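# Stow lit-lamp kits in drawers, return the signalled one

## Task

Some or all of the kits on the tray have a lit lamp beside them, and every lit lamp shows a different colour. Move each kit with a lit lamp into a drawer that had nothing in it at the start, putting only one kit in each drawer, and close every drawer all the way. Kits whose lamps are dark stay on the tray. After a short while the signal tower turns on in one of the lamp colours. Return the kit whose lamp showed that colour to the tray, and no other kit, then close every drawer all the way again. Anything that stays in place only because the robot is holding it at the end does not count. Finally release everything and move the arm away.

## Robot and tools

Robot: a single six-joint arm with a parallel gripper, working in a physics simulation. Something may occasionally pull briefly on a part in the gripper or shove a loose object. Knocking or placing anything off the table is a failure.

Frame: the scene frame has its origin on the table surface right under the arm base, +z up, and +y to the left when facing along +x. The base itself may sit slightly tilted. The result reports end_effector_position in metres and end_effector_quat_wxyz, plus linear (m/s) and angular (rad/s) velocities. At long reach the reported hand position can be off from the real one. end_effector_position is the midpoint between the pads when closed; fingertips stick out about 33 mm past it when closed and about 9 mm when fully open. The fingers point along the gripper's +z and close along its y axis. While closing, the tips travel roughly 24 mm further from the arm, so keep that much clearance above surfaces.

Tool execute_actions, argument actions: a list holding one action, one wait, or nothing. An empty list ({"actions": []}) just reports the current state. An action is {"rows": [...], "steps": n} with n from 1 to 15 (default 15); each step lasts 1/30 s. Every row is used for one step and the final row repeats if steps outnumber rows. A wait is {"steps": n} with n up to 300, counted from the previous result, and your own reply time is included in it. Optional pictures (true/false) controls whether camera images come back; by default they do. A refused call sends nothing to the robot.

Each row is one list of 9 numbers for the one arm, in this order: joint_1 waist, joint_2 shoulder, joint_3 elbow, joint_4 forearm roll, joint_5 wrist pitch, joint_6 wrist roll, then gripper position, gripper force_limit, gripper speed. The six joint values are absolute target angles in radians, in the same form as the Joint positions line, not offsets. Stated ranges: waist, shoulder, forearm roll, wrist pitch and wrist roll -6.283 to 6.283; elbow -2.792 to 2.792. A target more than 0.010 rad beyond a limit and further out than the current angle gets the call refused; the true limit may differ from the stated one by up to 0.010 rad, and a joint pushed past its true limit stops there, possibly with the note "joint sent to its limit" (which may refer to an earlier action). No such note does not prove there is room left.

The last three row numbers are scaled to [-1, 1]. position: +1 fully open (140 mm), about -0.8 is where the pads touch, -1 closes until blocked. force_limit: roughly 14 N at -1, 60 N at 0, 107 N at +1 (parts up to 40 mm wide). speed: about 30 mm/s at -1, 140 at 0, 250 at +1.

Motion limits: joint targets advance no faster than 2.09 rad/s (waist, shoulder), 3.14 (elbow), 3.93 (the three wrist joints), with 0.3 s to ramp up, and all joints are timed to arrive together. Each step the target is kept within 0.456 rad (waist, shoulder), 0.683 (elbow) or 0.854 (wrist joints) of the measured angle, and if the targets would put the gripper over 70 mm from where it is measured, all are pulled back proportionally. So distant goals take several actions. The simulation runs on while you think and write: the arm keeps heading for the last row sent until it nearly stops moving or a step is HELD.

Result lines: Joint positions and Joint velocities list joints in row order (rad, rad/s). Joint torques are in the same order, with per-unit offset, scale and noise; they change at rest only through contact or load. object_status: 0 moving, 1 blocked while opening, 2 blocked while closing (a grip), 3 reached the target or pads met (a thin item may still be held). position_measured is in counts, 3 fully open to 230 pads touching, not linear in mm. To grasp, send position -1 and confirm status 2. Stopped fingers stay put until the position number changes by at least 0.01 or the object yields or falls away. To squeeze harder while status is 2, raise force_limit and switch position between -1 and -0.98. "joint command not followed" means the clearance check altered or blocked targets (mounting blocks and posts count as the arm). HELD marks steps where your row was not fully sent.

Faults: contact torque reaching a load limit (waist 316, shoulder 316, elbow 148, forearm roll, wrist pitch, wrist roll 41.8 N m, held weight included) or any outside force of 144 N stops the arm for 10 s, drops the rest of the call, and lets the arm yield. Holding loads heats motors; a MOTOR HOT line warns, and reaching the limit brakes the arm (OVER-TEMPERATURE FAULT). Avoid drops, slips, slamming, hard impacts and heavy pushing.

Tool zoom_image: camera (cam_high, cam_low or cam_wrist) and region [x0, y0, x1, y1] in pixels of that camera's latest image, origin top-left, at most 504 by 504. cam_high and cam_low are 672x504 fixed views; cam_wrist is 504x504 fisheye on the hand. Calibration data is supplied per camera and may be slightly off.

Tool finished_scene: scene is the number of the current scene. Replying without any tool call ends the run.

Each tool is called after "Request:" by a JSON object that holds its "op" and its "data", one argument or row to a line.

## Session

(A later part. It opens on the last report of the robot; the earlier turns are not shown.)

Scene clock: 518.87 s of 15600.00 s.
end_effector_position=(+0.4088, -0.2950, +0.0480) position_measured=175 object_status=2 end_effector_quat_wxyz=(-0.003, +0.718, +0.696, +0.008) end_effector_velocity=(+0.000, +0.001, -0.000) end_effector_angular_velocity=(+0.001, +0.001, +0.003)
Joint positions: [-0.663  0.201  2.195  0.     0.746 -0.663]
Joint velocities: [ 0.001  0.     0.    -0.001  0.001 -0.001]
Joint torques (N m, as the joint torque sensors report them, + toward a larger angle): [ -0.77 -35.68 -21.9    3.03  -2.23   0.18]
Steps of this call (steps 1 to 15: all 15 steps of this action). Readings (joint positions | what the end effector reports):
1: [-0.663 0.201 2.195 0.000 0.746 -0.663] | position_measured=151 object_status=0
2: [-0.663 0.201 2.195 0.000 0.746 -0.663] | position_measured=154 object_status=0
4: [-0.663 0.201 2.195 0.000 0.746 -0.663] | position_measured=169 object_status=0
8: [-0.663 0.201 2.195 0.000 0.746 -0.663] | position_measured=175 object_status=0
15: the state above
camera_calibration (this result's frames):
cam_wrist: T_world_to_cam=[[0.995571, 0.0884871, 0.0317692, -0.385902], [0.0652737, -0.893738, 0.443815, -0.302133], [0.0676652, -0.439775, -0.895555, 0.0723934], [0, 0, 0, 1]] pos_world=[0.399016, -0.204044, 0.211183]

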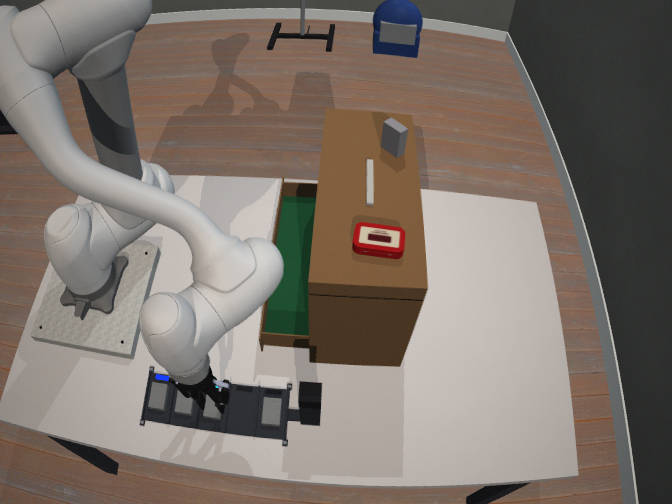

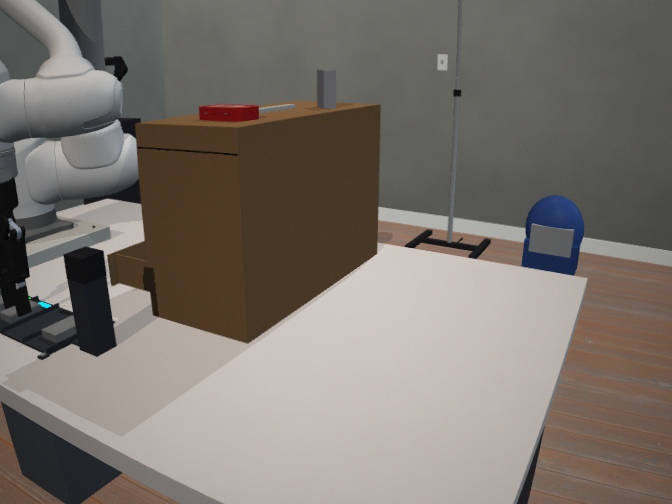

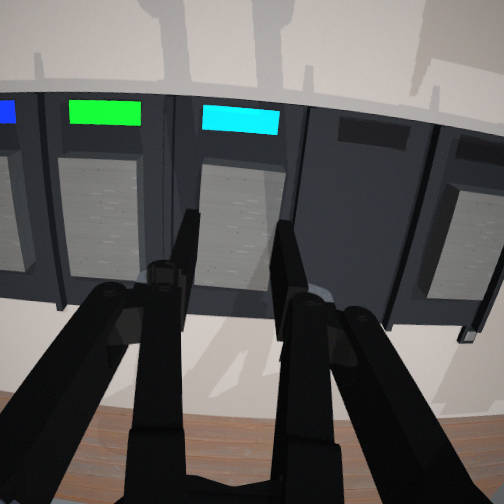

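Request:
{"op": "execute_actions", "data": {
  "actions": [
    {"rows":[[-0.663,0.05,2.1,0,0.99,-0.663,-1,0,0]],"steps":12}
  ]
}}

Request:
{"op": "execute_actions", "data": {
  "actions": [
    {"rows":[[-0.4,-0.1,1.9,0,1.34,-1.2,-1,0,0]],"steps":15}
  ]
}}

Request:
{"op": "execute_actions", "data": {
  "actions": [
    {"rows":[[-0.03,0.061,1.82,0,1.261,-1.601,-1,0,0]],"steps":15}
  ]
}}

Request:
{"op": "execute_actions", "data": {
  "actions": [
    {"rows":[[-0.03,0.061,1.82,0,1.261,-1.601,-1,0,0]],"steps":10}
  ]
}}

Scene clock: 525.70 s of 15600.00 s.
end_effector_position=(+0.4052, -0.2944, +0.1642) position_measured=175 object_status=2 end_effector_quat_wxyz=(-0.002, +0.718, +0.696, +0.008) end_effector_velocity=(-0.003, +0.003, -0.000) end_effector_angular_velocity=(+0.010, +0.011, +0.002)
Joint positions: [-0.663  0.05   2.1   -0.     0.99  -0.663]
Joint velocities: [ 0.001  0.001 -0.     0.001  0.014 -0.001]
Joint torques (N m, as the joint torque sensors report them, + toward a larger angle): [ -0.82 -38.59 -34.92   4.15   0.03   0.04]
Steps of this call (steps 1 to 15: the robot went on to your last target; steps 16 to 90: nothing new was sent; then 3.43 s passed at rest; steps 91 to 102: all 12 steps of this action). Readings (joint positions | what the end effector reports):
91: [-0.663 0.201 2.195 -0.000 0.746 -0.663] | position_measured=175 object_status=2
92: [-0.663 0.198 2.194 -0.000 0.751 -0.663] | position_measured=175 object_status=2
94: [-0.663 0.171 2.176 -0.000 0.796 -0.663] | position_measured=175 object_status=2
98: [-0.663 0.080 2.119 -0.000 0.940 -0.663] | position_measured=175 object_status=2
102: the state above
camera_calibration (this result's frames):
cam_wrist: T_world_to_cam=[[0.995512, 0.0886619, 0.0330773, -0.386198], [0.0647572, -0.89315, 0.445072, -0.352805], [0.069004, -0.440933, -0.894884, 0.175904], [0, 0, 0, 1]] pos_world=[0.395174, -0.203305, 0.327212]

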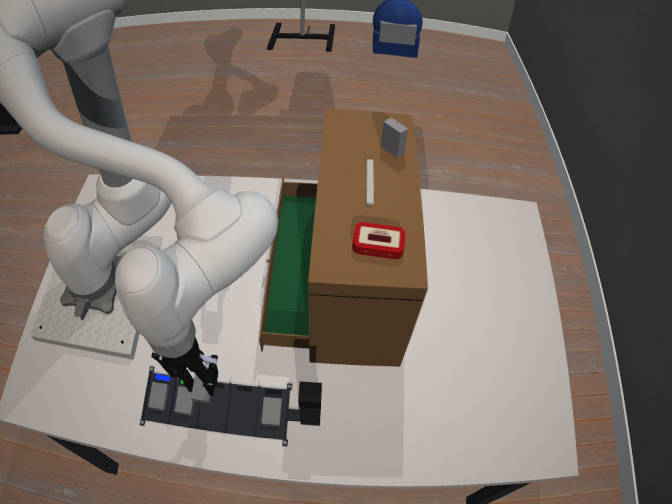

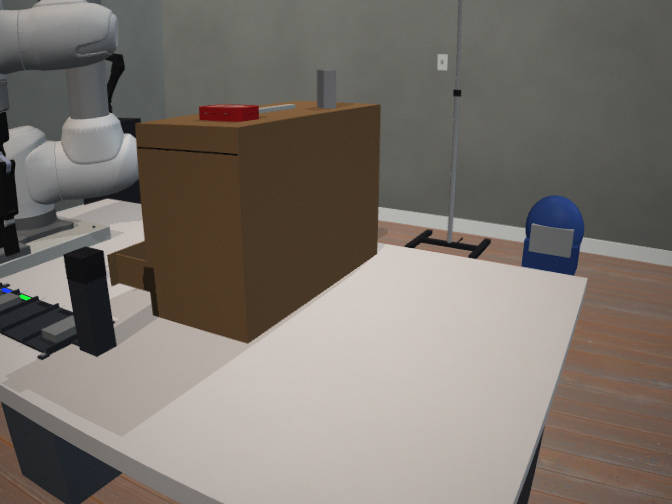

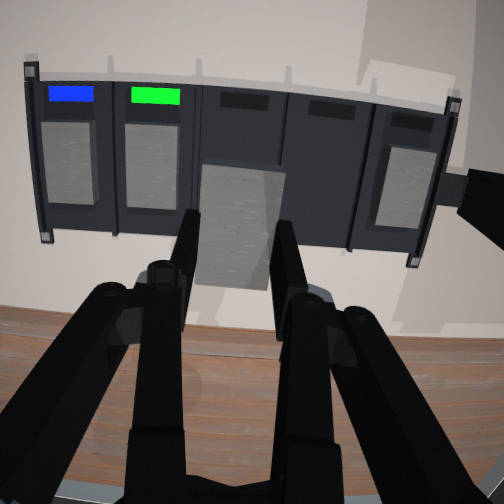

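Scene clock: 526.20 s of 15600.00 s.
end_effector_position=(+0.4510, -0.1826, +0.3327) position_measured=175 object_status=2 end_effector_quat_wxyz=(+0.002, +0.411, +0.911, +0.008) end_effector_velocity=(+0.012, +0.202, +0.278) end_effector_angular_velocity=(-0.017, -0.031, +1.190)
Joint positions: [-0.415 -0.091  1.911 -0.     1.319 -1.168]
Joint velocities: [ 0.395 -0.229 -0.303  0.     0.517 -0.795]
Joint torques (N m, as the joint torque sensors report them, + toward a larger angle): [-13.67  -9.6  -29.93   2.88  -0.17   0.1 ]
Steps of this call (steps 1 to 15: all 15 steps of this action). Readings (joint positions | what the end effector reports):
1: [-0.663 0.050 2.100 -0.000 0.990 -0.663] | position_measured=175 object_status=2
2: [-0.660 0.049 2.098 -0.000 0.994 -0.669] | position_measured=175 object_status=2
4: [-0.635 0.034 2.079 -0.000 1.028 -0.721] | position_measured=175 object_status=2
8: [-0.550 -0.014 2.014 -0.000 1.140 -0.893] | position_measured=175 object_status=2
15: the state above
camera_calibration (this result's frames):
cam_wrist: T_world_to_cam=[[0.665386, 0.745438, 0.0398028, -0.180639], [0.652226, -0.606466, 0.454752, -0.546735], [0.363129, -0.276625, -0.889728, 0.268513], [0, 0, 0, 1]] pos_world=[0.379284, -0.122644, 0.494723]

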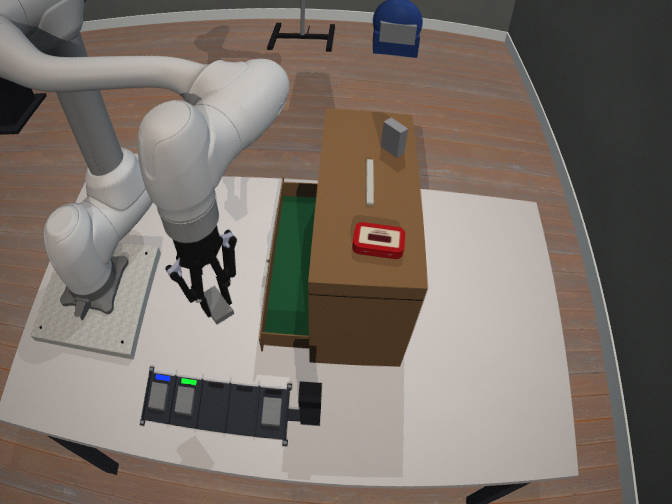

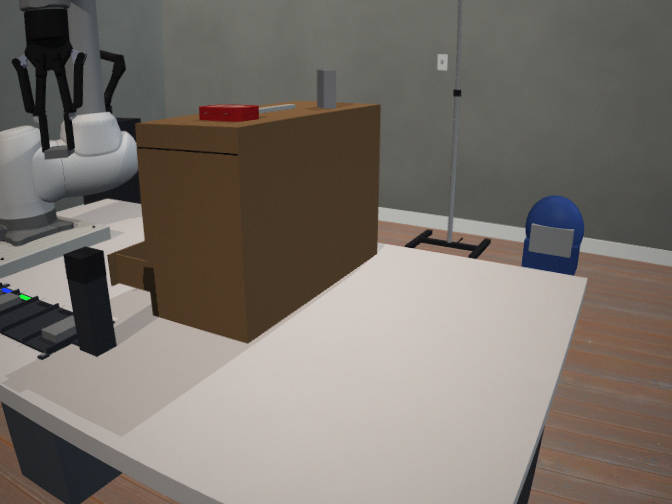

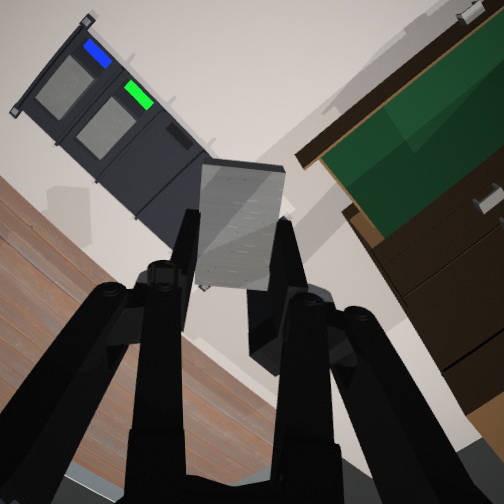

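Scene clock: 526.70 s of 15600.00 s.
end_effector_position=(+0.5620, -0.0198, +0.3088) position_measured=175 object_status=2 end_effector_quat_wxyz=(+0.004, +0.045, +0.999, +0.008) end_effector_velocity=(+0.141, +0.317, -0.079) end_effector_angular_velocity=(-0.007, +0.007, +1.191)
Joint positions: [-0.059  0.048  1.826 -0.     1.267 -1.57 ]
Joint velocities: [ 0.581  0.266 -0.121  0.    -0.12  -0.609]
Joint torques (N m, as the joint torque sensors report them, + toward a larger angle): [-10.67 -54.49 -40.15   4.06   0.41  -0.12]
Steps of this call (steps 1 to 15: all 15 steps of this action). Readings (joint positions | what the end effector reports):
1: [-0.405 -0.097 1.904 -0.000 1.333 -1.190] | position_measured=175 object_status=2
2: [-0.395 -0.098 1.899 -0.000 1.337 -1.206] | position_measured=175 object_status=2
4: [-0.356 -0.087 1.888 -0.000 1.330 -1.258] | position_measured=175 object_status=2
8: [-0.241 -0.035 1.865 -0.000 1.305 -1.378] | position_measured=175 object_status=2
15: the state above
camera_calibration (this result's frames):
cam_wrist: T_world_to_cam=[[-0.0296988, 0.998853, 0.0375578, 0.0214372], [0.885652, 0.00887618, 0.464265, -0.631465], [0.4634, 0.0470513, -0.884899, 0.200587], [0, 0, 0, 1]] pos_world=[0.466943, -0.0252454, 0.469862]

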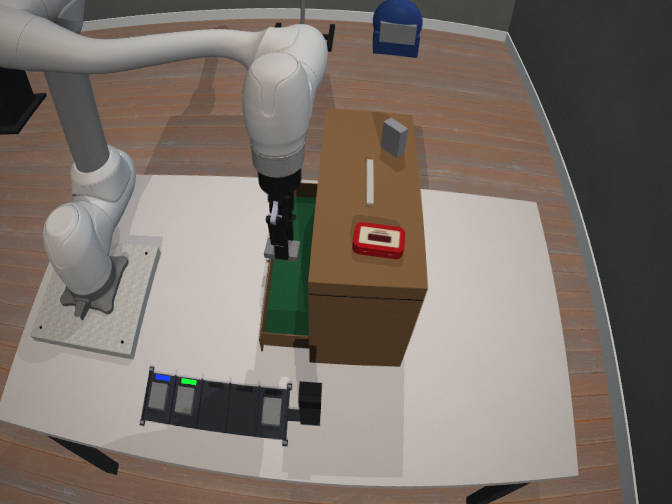

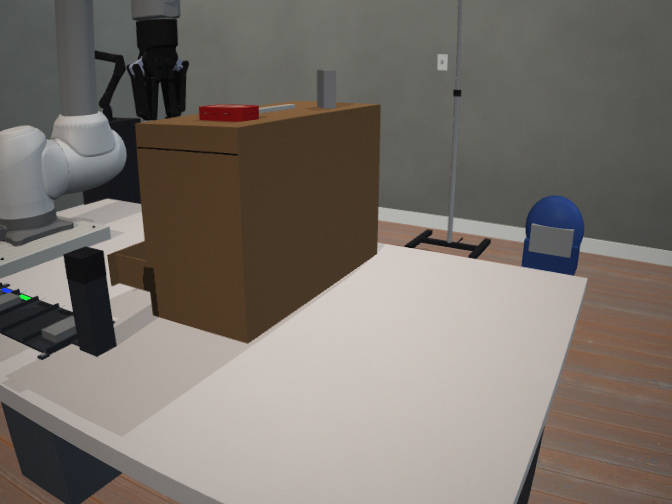

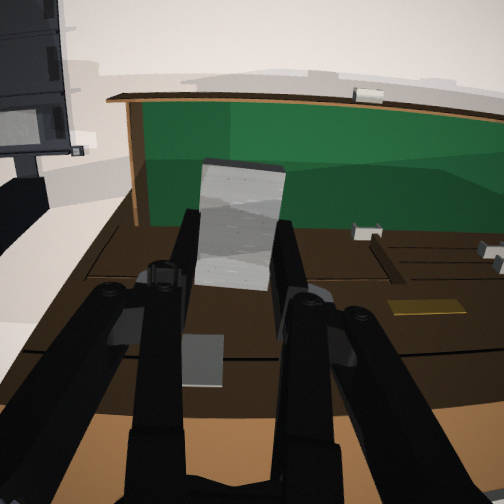

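Scene clock: 527.03 s of 15600.00 s.
end_effector_position=(+0.5689, -0.0038, +0.3050) position_measured=175 object_status=2 end_effector_quat_wxyz=(+0.004, +0.015, +1.000, +0.008) end_effector_velocity=(-0.000, +0.001, -0.000) end_effector_angular_velocity=(+0.000, +0.002, +0.000)
Joint positions: [-0.03   0.061  1.82  -0.     1.261 -1.601]
Joint velocities: [0.001 0.001 0.    0.    0.001 0.   ]
Joint torques (N m, as the joint torque sensors report them, + toward a larger angle): [  0.21 -46.54 -39.24   4.44   0.1    0.11]
Steps of this call (steps 1 to 10: all 10 steps of this action). Readings (joint positions | what the end effector reports):
1: [-0.043 0.055 1.823 -0.000 1.264 -1.587] | position_measured=175 object_status=2
2: [-0.033 0.060 1.821 -0.000 1.262 -1.597] | position_measured=175 object_status=2
4: [-0.030 0.061 1.820 -0.000 1.261 -1.601] | position_measured=175 object_status=2
8: [-0.030 0.061 1.820 -0.000 1.261 -1.601] | position_measured=175 object_status=2
10: the state above
camera_calibration (this result's frames):
cam_wrist: T_world_to_cam=[[-0.0892905, 0.99531, 0.0372224, 0.039772], [0.883487, 0.0618931, 0.464349, -0.634563], [0.459867, 0.0743475, -0.88487, 0.195339], [0, 0, 0, 1]] pos_world=[0.474349, -0.0148334, 0.466028]

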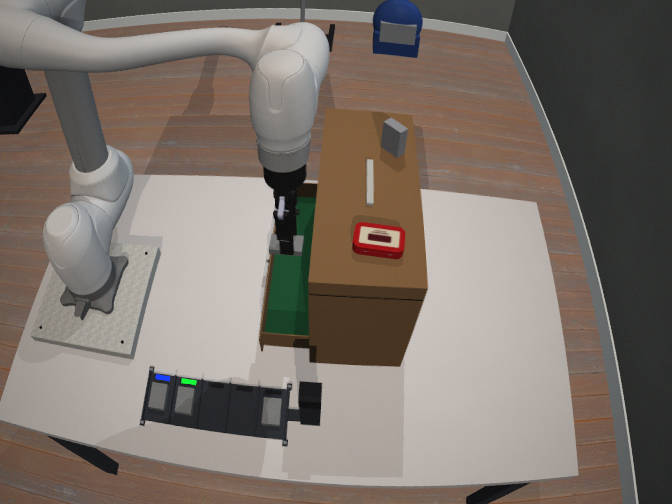

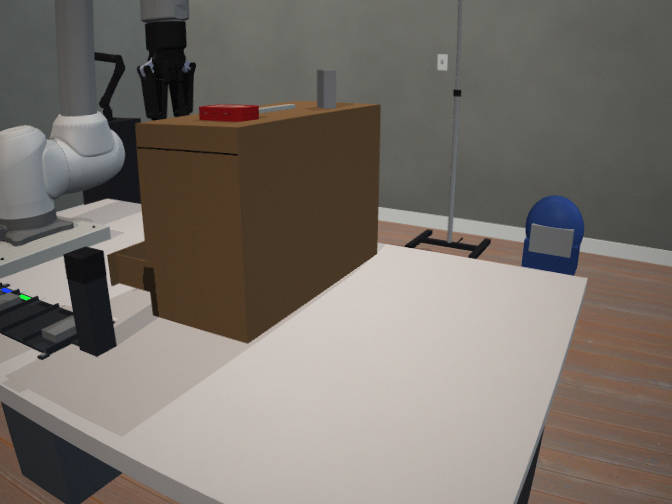

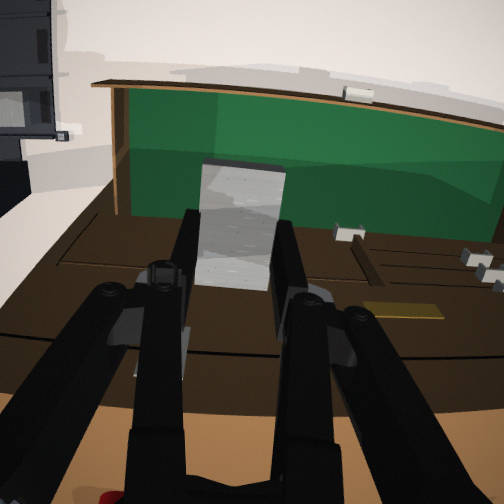

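Request:
{"op": "execute_actions", "data": {
  "actions": [
    {"rows":[[-0.03,0.148,2.0,0,0.993,-1.601,-1,0,0]],"steps":15}
  ]
}}

Request:
{"op": "execute_actions", "data": {
  "actions": [
    {"rows":[[-0.03,0.197,2.042,0,0.903,-1.601,-1,0,0]],"steps":15}
  ]
}}

Scene clock: 532.10 s of 15600.00 s.
end_effector_position=(+0.5603, -0.0010, +0.1651) position_measured=175 object_status=2 end_effector_quat_wxyz=(+0.004, +0.015, +1.000, +0.008) end_effector_velocity=(+0.001, -0.001, +0.001) end_effector_angular_velocity=(-0.003, -0.004, +0.002)
Joint positions: [-0.03   0.148  2.     0.     0.993 -1.601]
Joint velocities: [ 0.    -0.002  0.    -0.003 -0.002  0.   ]
Joint torques (N m, as the joint torque sensors report them, + toward a larger angle): [ -1.14 -51.99 -35.17   3.77   0.34   0.15]
Steps of this call (steps 1 to 15: the robot went on to your last target; steps 16 to 90: nothing new was sent; then 1.57 s passed at rest; steps 91 to 105: all 15 steps of this action). Readings (joint positions | what the end effector reports):
91: [-0.030 0.061 1.820 0.000 1.261 -1.601] | position_measured=175 object_status=2
92: [-0.030 0.063 1.823 0.000 1.255 -1.601] | position_measured=175 object_status=2
94: [-0.030 0.079 1.858 0.000 1.203 -1.601] | position_measured=175 object_status=2
98: [-0.030 0.126 1.954 0.000 1.061 -1.601] | position_measured=175 object_status=2
105: the state above
camera_calibration (this result's frames):
cam_wrist: T_world_to_cam=[[-0.0893938, 0.995303, 0.0371502, 0.0414875], [0.882853, 0.0619171, 0.465549, -0.56198], [0.461063, 0.0744154, -0.884242, 0.0745799], [0, 0, 0, 1]] pos_world=[0.465468, -0.0120463, 0.326035]

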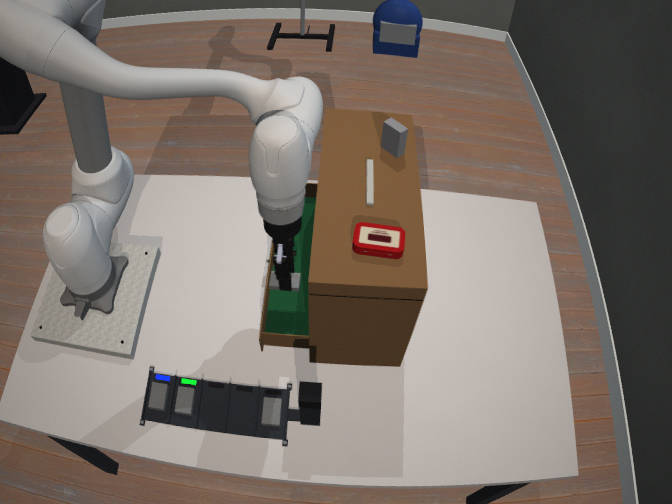

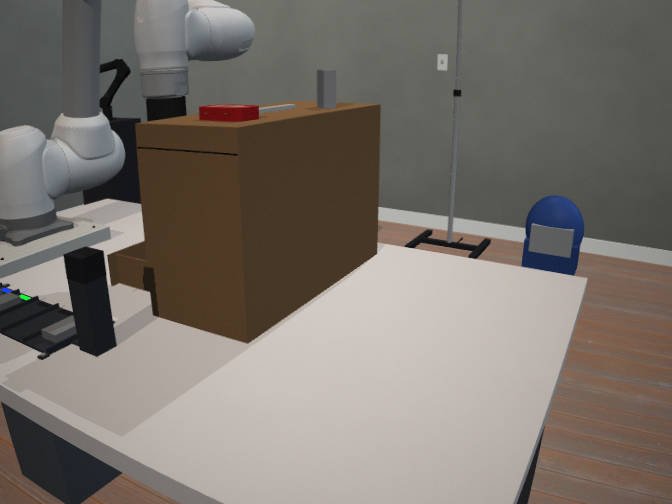

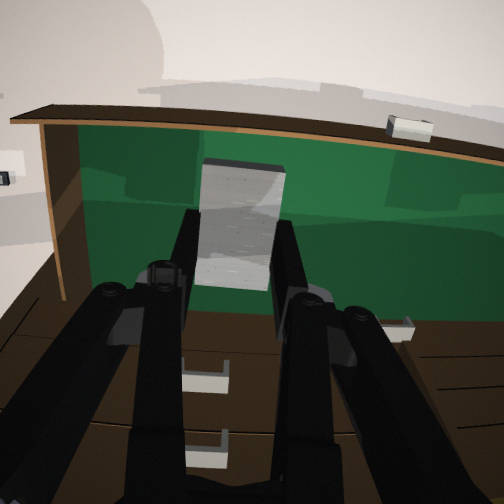

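Scene clock: 532.60 s of 15600.00 s.
end_effector_position=(+0.5604, -0.0004, +0.1184) position_measured=175 object_status=2 end_effector_quat_wxyz=(+0.004, +0.015, +1.000, +0.007) end_effector_velocity=(+0.001, +0.000, -0.000) end_effector_angular_velocity=(-0.000, -0.001, +0.001)
Joint positions: [-0.03   0.197  2.042 -0.     0.903 -1.601]
Joint velocities: [ 0.001  0.    -0.    -0.    -0.001 -0.   ]
Joint torques (N m, as the joint torque sensors report them, + toward a larger angle): [ -0.76 -53.04 -32.9    3.69   0.04   0.15]
Steps of this call (steps 1 to 15: all 15 steps of this action). Readings (joint positions | what the end effector reports):
1: [-0.030 0.148 2.000 0.000 0.993 -1.601] | position_measured=175 object_status=2
2: [-0.030 0.151 2.002 0.000 0.987 -1.601] | position_measured=175 object_status=2
4: [-0.030 0.177 2.024 0.000 0.940 -1.601] | position_measured=175 object_status=2
8: [-0.030 0.197 2.042 -0.000 0.903 -1.601] | position_measured=175 object_status=2
15: the state above
camera_calibration (this result's frames):
cam_wrist: T_world_to_cam=[[-0.0895968, 0.99529, 0.0370279, 0.0427575], [0.883449, 0.0622526, 0.464374, -0.54059], [0.459882, 0.0743187, -0.884865, 0.03392], [0, 0, 0, 1]] pos_world=[0.465815, -0.0114238, 0.279467]

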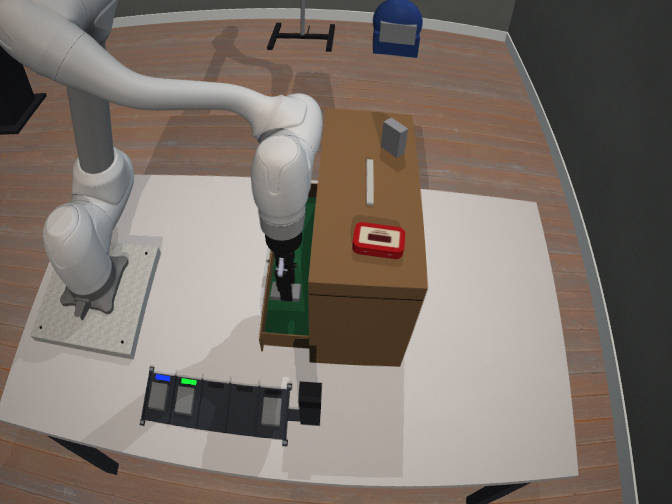

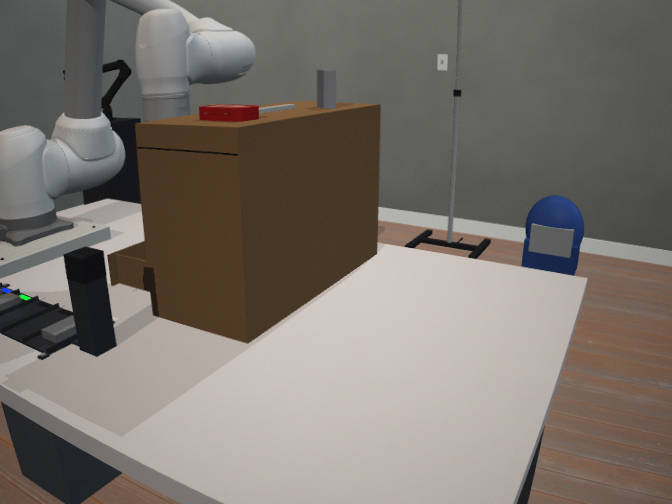

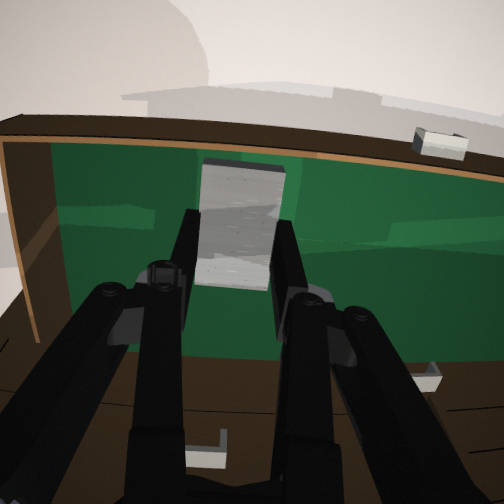

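Request:
{"op": "execute_actions", "data": {
  "actions": [
    {"rows":[[-0.03,0.209,2.028,0,0.906,-1.601,-1,0,0],[-0.03,0.209,2.028,0,0.906,-1.601,-1,0,0],[-0.03,0.209,2.028,0,0.906,-1.601,-1,0,0],[-0.03,0.209,2.028,0,0.906,-1.601,-1,0,0],[-0.03,0.209,2.028,0,0.906,-1.601,-1,0,0],[-0.03,0.209,2.028,0,0.906,-1.601,-1,0,0],[-0.03,0.217,2.035,0,0.891,-1.601,-1,0,0]],"steps":15}
  ]
}}

Scene clock: 536.90 s of 15600.00 s.
end_effector_position=(+0.5678, -0.0007, +0.1103) position_measured=175 object_status=2 end_effector_quat_wxyz=(+0.003, +0.015, +1.000, +0.008) end_effector_velocity=(-0.000, -0.000, -0.000) end_effector_angular_velocity=(-0.000, +0.000, -0.000)
Joint positions: [-0.03   0.217  2.035  0.     0.891 -1.601]
Joint velocities: [-0.     0.     0.001 -0.    -0.     0.001]
Joint torques (N m, as the joint torque sensors report them, + toward a larger angle): [ -0.44 -55.68 -32.86   3.64  -0.05   0.01]
Steps of this call (steps 1 to 15: the robot went on to your last target; steps 16 to 90: nothing new was sent; then 0.80 s passed at rest; steps 91 to 105: all 15 steps of this action). Readings (joint positions | what the end effector reports):
91: [-0.030 0.197 2.042 0.000 0.903 -1.601] | position_measured=175 object_status=2
92: [-0.030 0.200 2.039 0.000 0.903 -1.601] | position_measured=175 object_status=2
94: [-0.030 0.208 2.029 0.000 0.905 -1.601] | position_measured=175 object_status=2
98: [-0.030 0.211 2.030 0.000 0.902 -1.601] | position_measured=175 object_status=2
105: the state above
camera_calibration (this result's frames):
cam_wrist: T_world_to_cam=[[-0.0892623, 0.995304, 0.0374521, 0.0437606], [0.883929, 0.0618323, 0.463515, -0.543456], [0.459023, 0.0744794, -0.885297, 0.0238546], [0, 0, 0, 1]] pos_world=[0.473333, -0.0117287, 0.271379]

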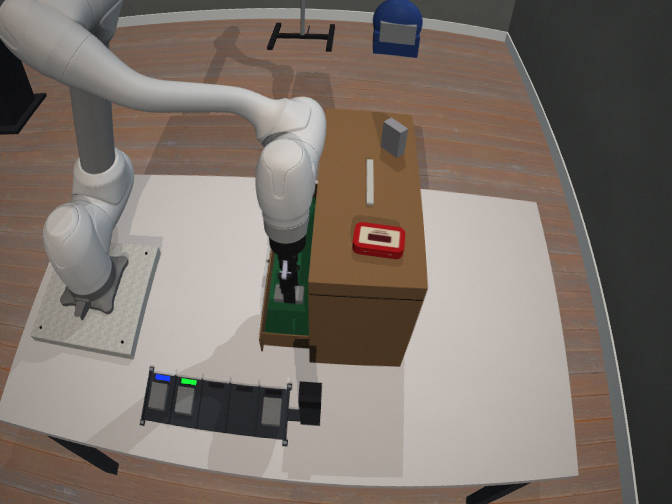

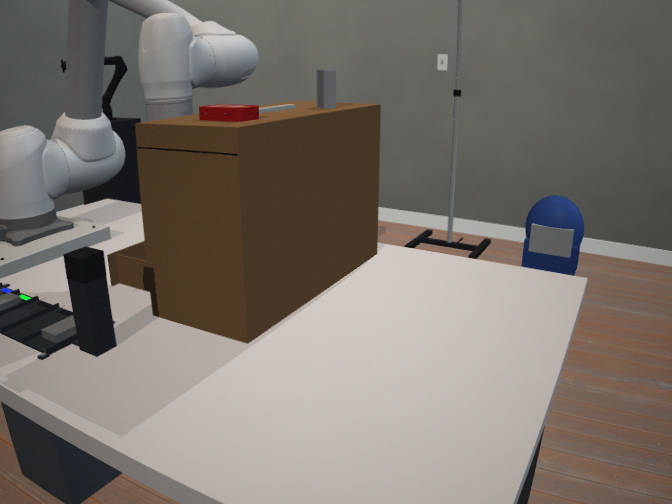

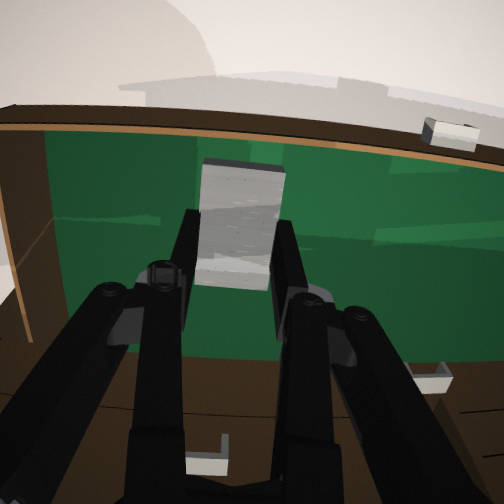

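No contact yet; further down.

Request:
{"op": "execute_actions", "data": {
  "actions": [
    {"rows":[[-0.03,0.222,2.04,0,0.881,-1.601,-1,0,0],[-0.03,0.222,2.04,0,0.881,-1.601,-1,0,0],[-0.03,0.222,2.04,0,0.881,-1.601,-1,0,0],[-0.03,0.222,2.04,0,0.881,-1.601,-1,0,0],[-0.03,0.222,2.04,0,0.881,-1.601,-1,0,0],[-0.03,0.227,2.044,0,0.872,-1.601,-1,0,0]],"steps":12}
  ],
  "pictures": false
}}

Scene clock: 539.43 s of 15600.00 s.
end_effector_position=(+0.5671, -0.0005, +0.1007) position_measured=175 object_status=2 end_effector_quat_wxyz=(+0.003, +0.015, +1.000, +0.008) end_effector_velocity=(-0.000, +0.000, -0.001) end_effector_angular_velocity=(+0.000, +0.001, +0.001)
Joint positions: [-0.03   0.227  2.044 -0.     0.872 -1.601]
Joint velocities: [ 0.     0.001  0.     0.    -0.    -0.001]
Joint torques (N m, as the joint torque sensors report them, + toward a larger angle): [ -1.68 -55.62 -31.92   3.55   0.06   0.06]
Steps of this call (steps 1 to 15: the robot went on to your last target; steps 16 to 64: nothing new was sent; steps 65 to 76: all 12 steps of this action). Readings (joint positions | what the end effector reports):
65: [-0.030 0.217 2.035 0.000 0.891 -1.601] | position_measured=175 object_status=2
66: [-0.030 0.219 2.037 0.000 0.887 -1.601] | position_measured=175 object_status=2
68: [-0.030 0.222 2.040 -0.000 0.882 -1.601] | position_measured=175 object_status=2
72: [-0.030 0.226 2.043 -0.000 0.874 -1.601] | position_measured=175 object_status=2
76: the state above

Request:
{"op": "execute_actions", "data": {
  "actions": [
    {"rows":[[-0.03,0.232,2.048,0,0.862,-1.601,-1,0,0],[-0.03,0.232,2.048,0,0.862,-1.601,-1,0,0],[-0.03,0.232,2.048,0,0.862,-1.601,-1,0,0],[-0.03,0.232,2.048,0,0.862,-1.601,-1,0,0],[-0.03,0.232,2.048,0,0.862,-1.601,-1,0,0],[-0.03,0.236,2.052,0,0.854,-1.601,-1,0,0]],"steps":12}
  ],
  "pictures": false
}}

Scene clock: 542.73 s of 15600.00 s.
end_effector_position=(+0.5667, -0.0003, +0.0922) position_measured=175 object_status=2 end_effector_quat_wxyz=(+0.004, +0.015, +1.000, +0.008) end_effector_velocity=(+0.000, +0.000, +0.000) end_effector_angular_velocity=(-0.001, -0.001, +0.001)
Joint positions: [-0.03   0.236  2.052  0.     0.854 -1.601]
Joint velocities: [ 0.001 -0.     0.    -0.001 -0.001  0.   ]
Joint torques (N m, as the joint torque sensors report them, + toward a larger angle): [ -0.76 -55.63 -31.74   3.51  -0.04   0.1 ]
Steps of this call (steps 1 to 15: the robot went on to your last target; steps 16 to 87: nothing new was sent; steps 88 to 99: all 12 steps of this action). Readings (joint positions | what the end effector reports):
88: [-0.030 0.227 2.044 0.000 0.872 -1.601] | position_measured=175 object_status=2
89: [-0.030 0.229 2.045 0.000 0.868 -1.601] | position_measured=175 object_status=2
91: [-0.030 0.232 2.048 0.000 0.863 -1.601] | position_measured=175 object_status=2
95: [-0.030 0.235 2.051 0.000 0.856 -1.601] | position_measured=175 object_status=2
99: the state above

Request:
{"op": "execute_actions", "data": {
  "actions": [
    {"rows":[[-0.03,0.241,2.056,0,0.844,-1.601,-1,0,0],[-0.03,0.241,2.056,0,0.844,-1.601,-1,0,0],[-0.03,0.241,2.056,0,0.844,-1.601,-1,0,0],[-0.03,0.241,2.056,0,0.844,-1.601,-1,0,0],[-0.03,0.241,2.056,0,0.844,-1.601,-1,0,0],[-0.03,0.245,2.06,0,0.836,-1.601,-1,0,0]],"steps":12}
  ]
}}

Scene clock: 545.53 s of 15600.00 s.
end_effector_position=(+0.5663, -0.0002, +0.0838) position_measured=175 object_status=2 end_effector_quat_wxyz=(+0.004, +0.015, +1.000, +0.008) end_effector_velocity=(+0.000, -0.000, -0.000) end_effector_angular_velocity=(-0.000, -0.001, +0.000)
Joint positions: [-0.03   0.245  2.06  -0.     0.836 -1.601]
Joint velocities: [ 0.    -0.     0.    -0.    -0.001 -0.   ]
Joint torques (N m, as the joint torque sensors report them, + toward a larger angle): [ -1.28 -54.93 -30.93   3.46  -0.01   0.08]
Steps of this call (steps 1 to 15: the robot went on to your last target; steps 16 to 72: nothing new was sent; steps 73 to 84: all 12 steps of this action). Readings (joint positions | what the end effector reports):
73: [-0.030 0.236 2.052 -0.000 0.854 -1.601] | position_measured=175 object_status=2
74: [-0.030 0.238 2.053 -0.000 0.850 -1.601] | position_measured=175 object_status=2
76: [-0.030 0.241 2.056 -0.000 0.845 -1.601] | position_measured=175 object_status=2
80: [-0.030 0.244 2.059 -0.000 0.838 -1.601] | position_measured=175 object_status=2
84: the state above
camera_calibration (this result's frames):
cam_wrist: T_world_to_cam=[[-0.0894418, 0.995303, 0.037039, 0.044278], [0.883016, 0.0620385, 0.465224, -0.529491], [0.460741, 0.0743165, -0.884418, -0.0000008153], [0, 0, 0, 1]] pos_world=[0.47151, -0.0112212, 0.244691]

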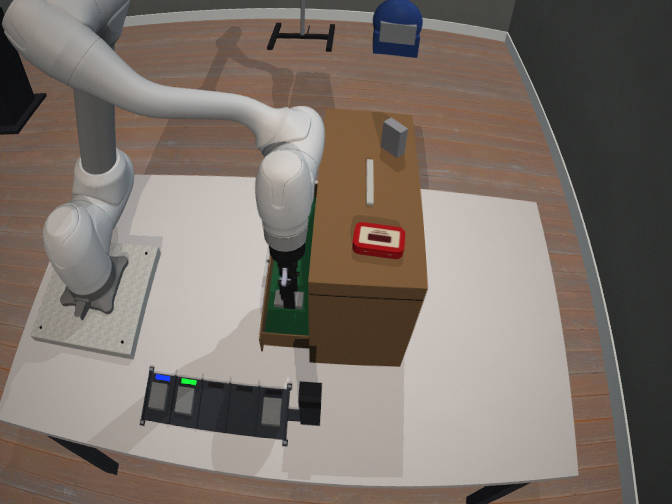

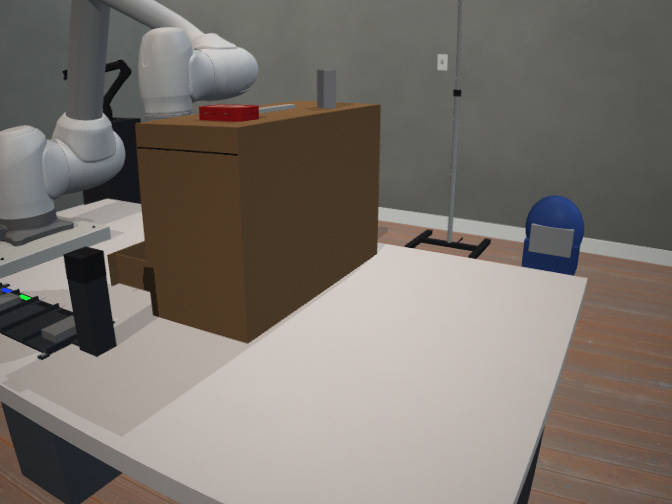

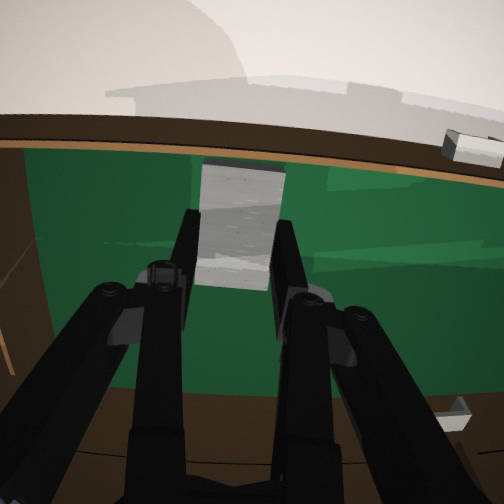

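Request:
{"op": "execute_actions", "data": {
  "actions": [
    {"rows":[[-0.03,0.253,2.051,0,0.838,-1.601,-1,0,0],[-0.03,0.253,2.051,0,0.838,-1.601,-1,0,0],[-0.03,0.253,2.051,0,0.838,-1.601,-1,0,0],[-0.03,0.257,2.055,0,0.83,-1.601,-1,0,0],[-0.03,0.257,2.055,0,0.83,-1.601,-1,0,0],[-0.03,0.257,2.055,0,0.83,-1.601,-1,0,0],[-0.03,0.261,2.059,0,0.822,-1.601,-1,0,0]],"steps":13}
  ]
}}

Scene clock: 559.80 s of 15600.00 s.
end_effector_position=(+0.5746, -0.0006, +0.0798) position_measured=175 object_status=2 end_effector_quat_wxyz=(+0.008, +0.015, +1.000, +0.007) end_effector_velocity=(-0.000, -0.001, -0.000) end_effector_angular_velocity=(-0.000, +0.000, -0.002)
Joint positions: [-0.03   0.257  2.053  0.     0.822 -1.601]
Joint velocities: [-0.001  0.     0.    -0.    -0.     0.001]
Joint torques (N m, as the joint torque sensors report them, + toward a larger angle): [ -2.51 -42.14 -22.77   2.57  -1.19   0.17]
FORCE FAULT: contact force on the arm reached its limit, and the arm stopped for 10 seconds. The contact can be on any part of the arm, not only on its tool. The arm's remaining commands of this call were not run. The arm holds still and accepts commands again. Move the arm away from the contact; if what it grips holds it there, let go first. Pushing or pulling that hard again can fault the arm again.
The stop began at step 102 of this call (marked STOPPED below). From that step on the arm followed nothing that you had sent. 2 steps, steps kept back included, did not run and will not run. Nothing is kept back now, and the robot has no last target.
Steps of this call (steps 1 to 15: the robot went on to your last target; steps 16 to 90: nothing new was sent; then 0.87 s passed at rest; steps 91 to 101: the first 11 steps of this action; steps 102 to 402: the stop). Readings (joint positions | what the end effector reports):
91: [-0.030 0.245 2.060 0.000 0.836 -1.601] | position_measured=175 object_status=2
92: [-0.030 0.247 2.058 0.000 0.836 -1.601] | position_measured=175 object_status=2
94: [-0.030 0.253 2.052 0.000 0.837 -1.601] | position_measured=175 object_status=2
98: [-0.030 0.258 2.056 0.000 0.827 -1.601] | position_measured=175 object_status=2
102: [-0.030 0.259 2.055 0.000 0.822 -1.601] | position_measured=175 object_status=2 STOPPED
402: the state above
camera_calibration (this result's frames):
cam_wrist: T_world_to_cam=[[-0.0895466, 0.995337, 0.0358612, 0.0457305], [0.879067, 0.0620574, 0.472641, -0.533256], [0.468211, 0.0738477, -0.880525, -0.0119482], [0, 0, 0, 1]] pos_world=[0.478457, -0.0115424, 0.239878]

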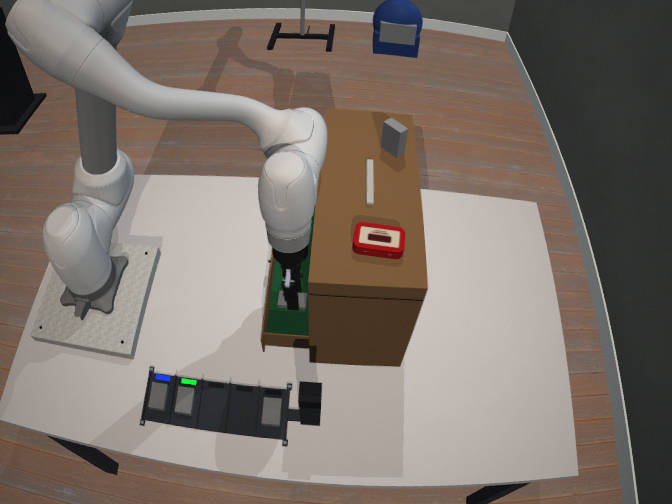

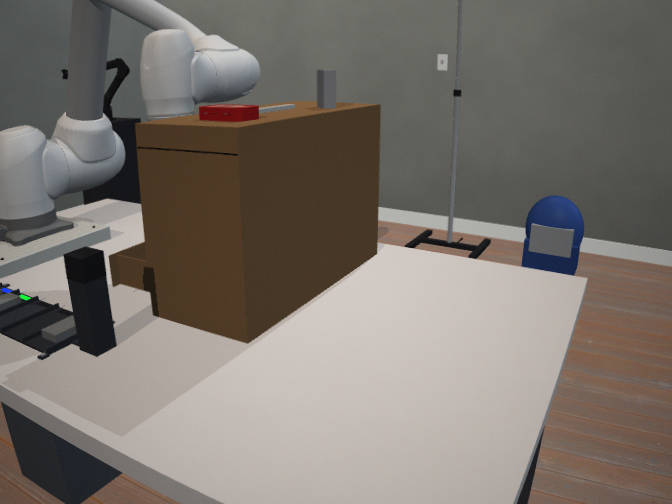

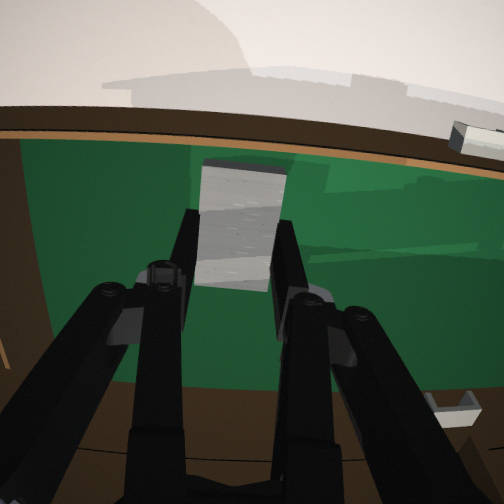

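Request:
{"op": "execute_actions", "data": {
  "actions": [
    {"rows":[[-0.03,0.255,2.053,0,0.826,-1.601,-0.2,0,0]],"steps":12}
  ]
}}

Request:
{"op": "execute_actions", "data": {
  "actions": [
    {"rows":[[-0.03,0.21,2.03,0,0.9,-1.601,-0.2,0,0],[-0.03,0.21,2.03,0,0.9,-1.601,-0.2,0,0],[-0.03,0.21,2.03,0,0.9,-1.601,-0.2,0,0],[-0.03,0.21,2.03,0,0.9,-1.601,-0.2,0,0],[-0.03,0.21,2.03,0,0.9,-1.601,-0.2,0,0],[-0.03,0.21,2.03,0,0.9,-1.601,-0.2,0,0],[-0.03,0.148,2.0,0,0.993,-1.601,-0.2,0,0]],"steps":15}
  ]
}}

Scene clock: 564.23 s of 15600.00 s.
end_effector_position=(+0.5733, -0.0005, +0.0809) position_measured=154 object_status=0 end_effector_quat_wxyz=(+0.007, +0.015, +1.000, +0.007) end_effector_velocity=(+0.002, -0.001, +0.001) end_effector_angular_velocity=(-0.001, -0.004, -0.000)
Joint positions: [-0.03   0.255  2.053  0.     0.826 -1.601]
Joint velocities: [-0.001  0.    -0.002 -0.    -0.002 -0.   ]
Joint torques (N m, as the joint torque sensors report them, + toward a larger angle): [ -0.89 -56.44 -30.73   3.53   0.09   0.04]
Steps of this call (steps 1 to 90: nothing new was sent; then 1.03 s passed at rest; steps 91 to 102: all 12 steps of this action). Readings (joint positions | what the end effector reports):
91: [-0.030 0.257 2.053 0.000 0.822 -1.601] | position_measured=175 object_status=0
92: [-0.030 0.257 2.053 0.000 0.824 -1.601] | position_measured=175 object_status=0
94: [-0.030 0.255 2.053 0.000 0.826 -1.601] | position_measured=158 object_status=0
98: [-0.030 0.255 2.053 0.000 0.826 -1.601] | position_measured=154 object_status=0
102: the state above
camera_calibration (this result's frames):
cam_wrist: T_world_to_cam=[[-0.0895126, 0.995331, 0.0361092, 0.0454855], [0.87985, 0.0620332, 0.471185, -0.533087], [0.466745, 0.0739477, -0.881295, -0.00943241], [0, 0, 0, 1]] pos_world=[0.477511, -0.0115065, 0.241227]

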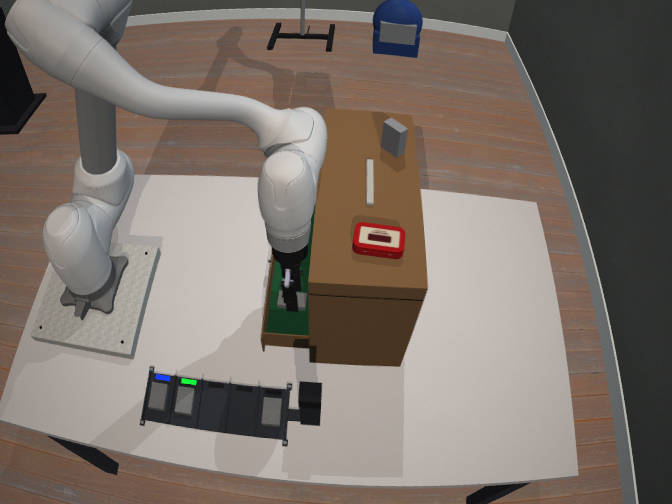

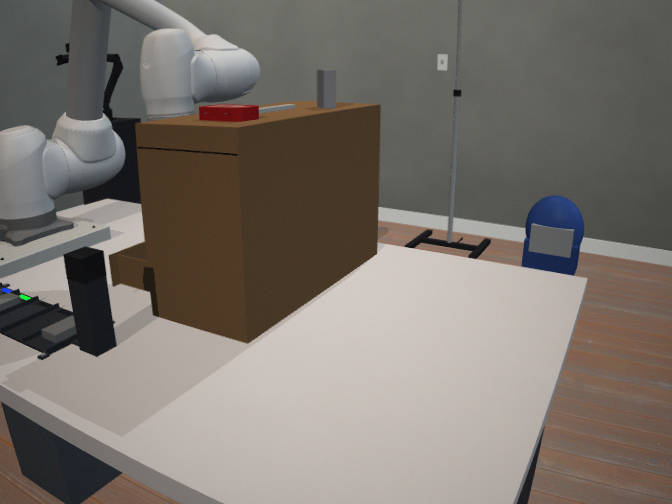

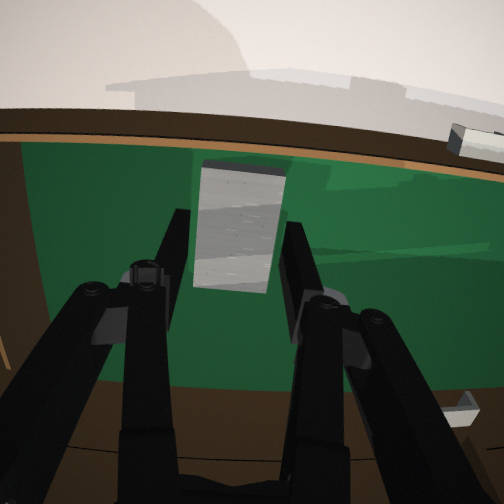

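Scene clock: 564.73 s of 15600.00 s.
end_effector_position=(+0.5602, -0.0010, +0.1649) position_measured=154 object_status=3 end_effector_quat_wxyz=(+0.004, +0.015, +1.000, +0.008) end_effector_velocity=(-0.002, +0.000, -0.001) end_effector_angular_velocity=(+0.001, +0.006, -0.001)
Joint positions: [-0.03   0.148  2.     0.     0.993 -1.601]
Joint velocities: [-0.     0.002  0.     0.     0.004  0.   ]
Joint torques (N m, as the joint torque sensors report them, + toward a larger angle): [ -0.35 -48.63 -33.4    3.86   0.28   0.12]
Steps of this call (steps 1 to 15: all 15 steps of this action). Readings (joint positions | what the end effector reports):
1: [-0.030 0.255 2.053 0.000 0.826 -1.601] | position_measured=154 object_status=0
2: [-0.030 0.252 2.052 0.000 0.831 -1.601] | position_measured=154 object_status=3
4: [-0.030 0.227 2.039 0.000 0.873 -1.601] | position_measured=154 object_status=3
8: [-0.030 0.207 2.029 0.000 0.905 -1.601] | position_measured=154 object_status=3
15: the state above
camera_calibration (this result's frames):
cam_wrist: T_world_to_cam=[[-0.0893763, 0.995307, 0.0371038, 0.0415482], [0.882955, 0.0619397, 0.465353, -0.561863], [0.460871, 0.0743525, -0.884347, 0.0745119], [0, 0, 0, 1]] pos_world=[0.465473, -0.0120918, 0.325817]

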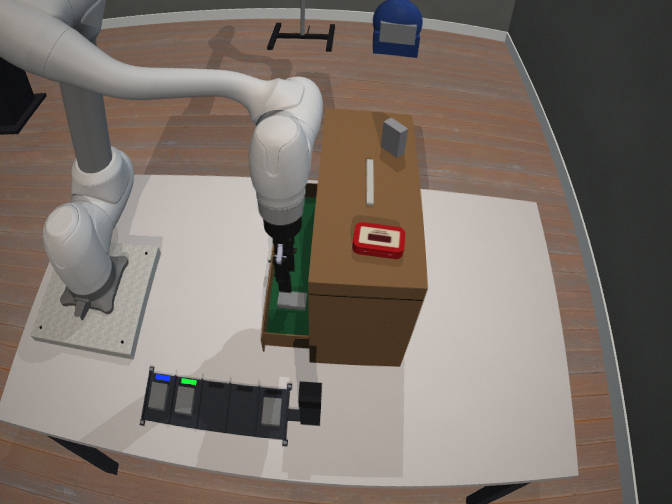

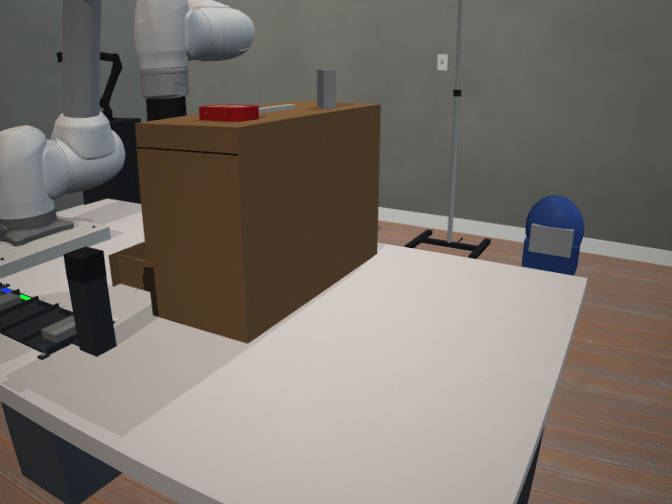

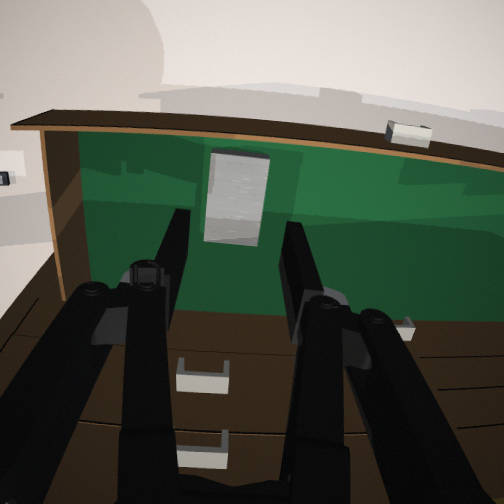

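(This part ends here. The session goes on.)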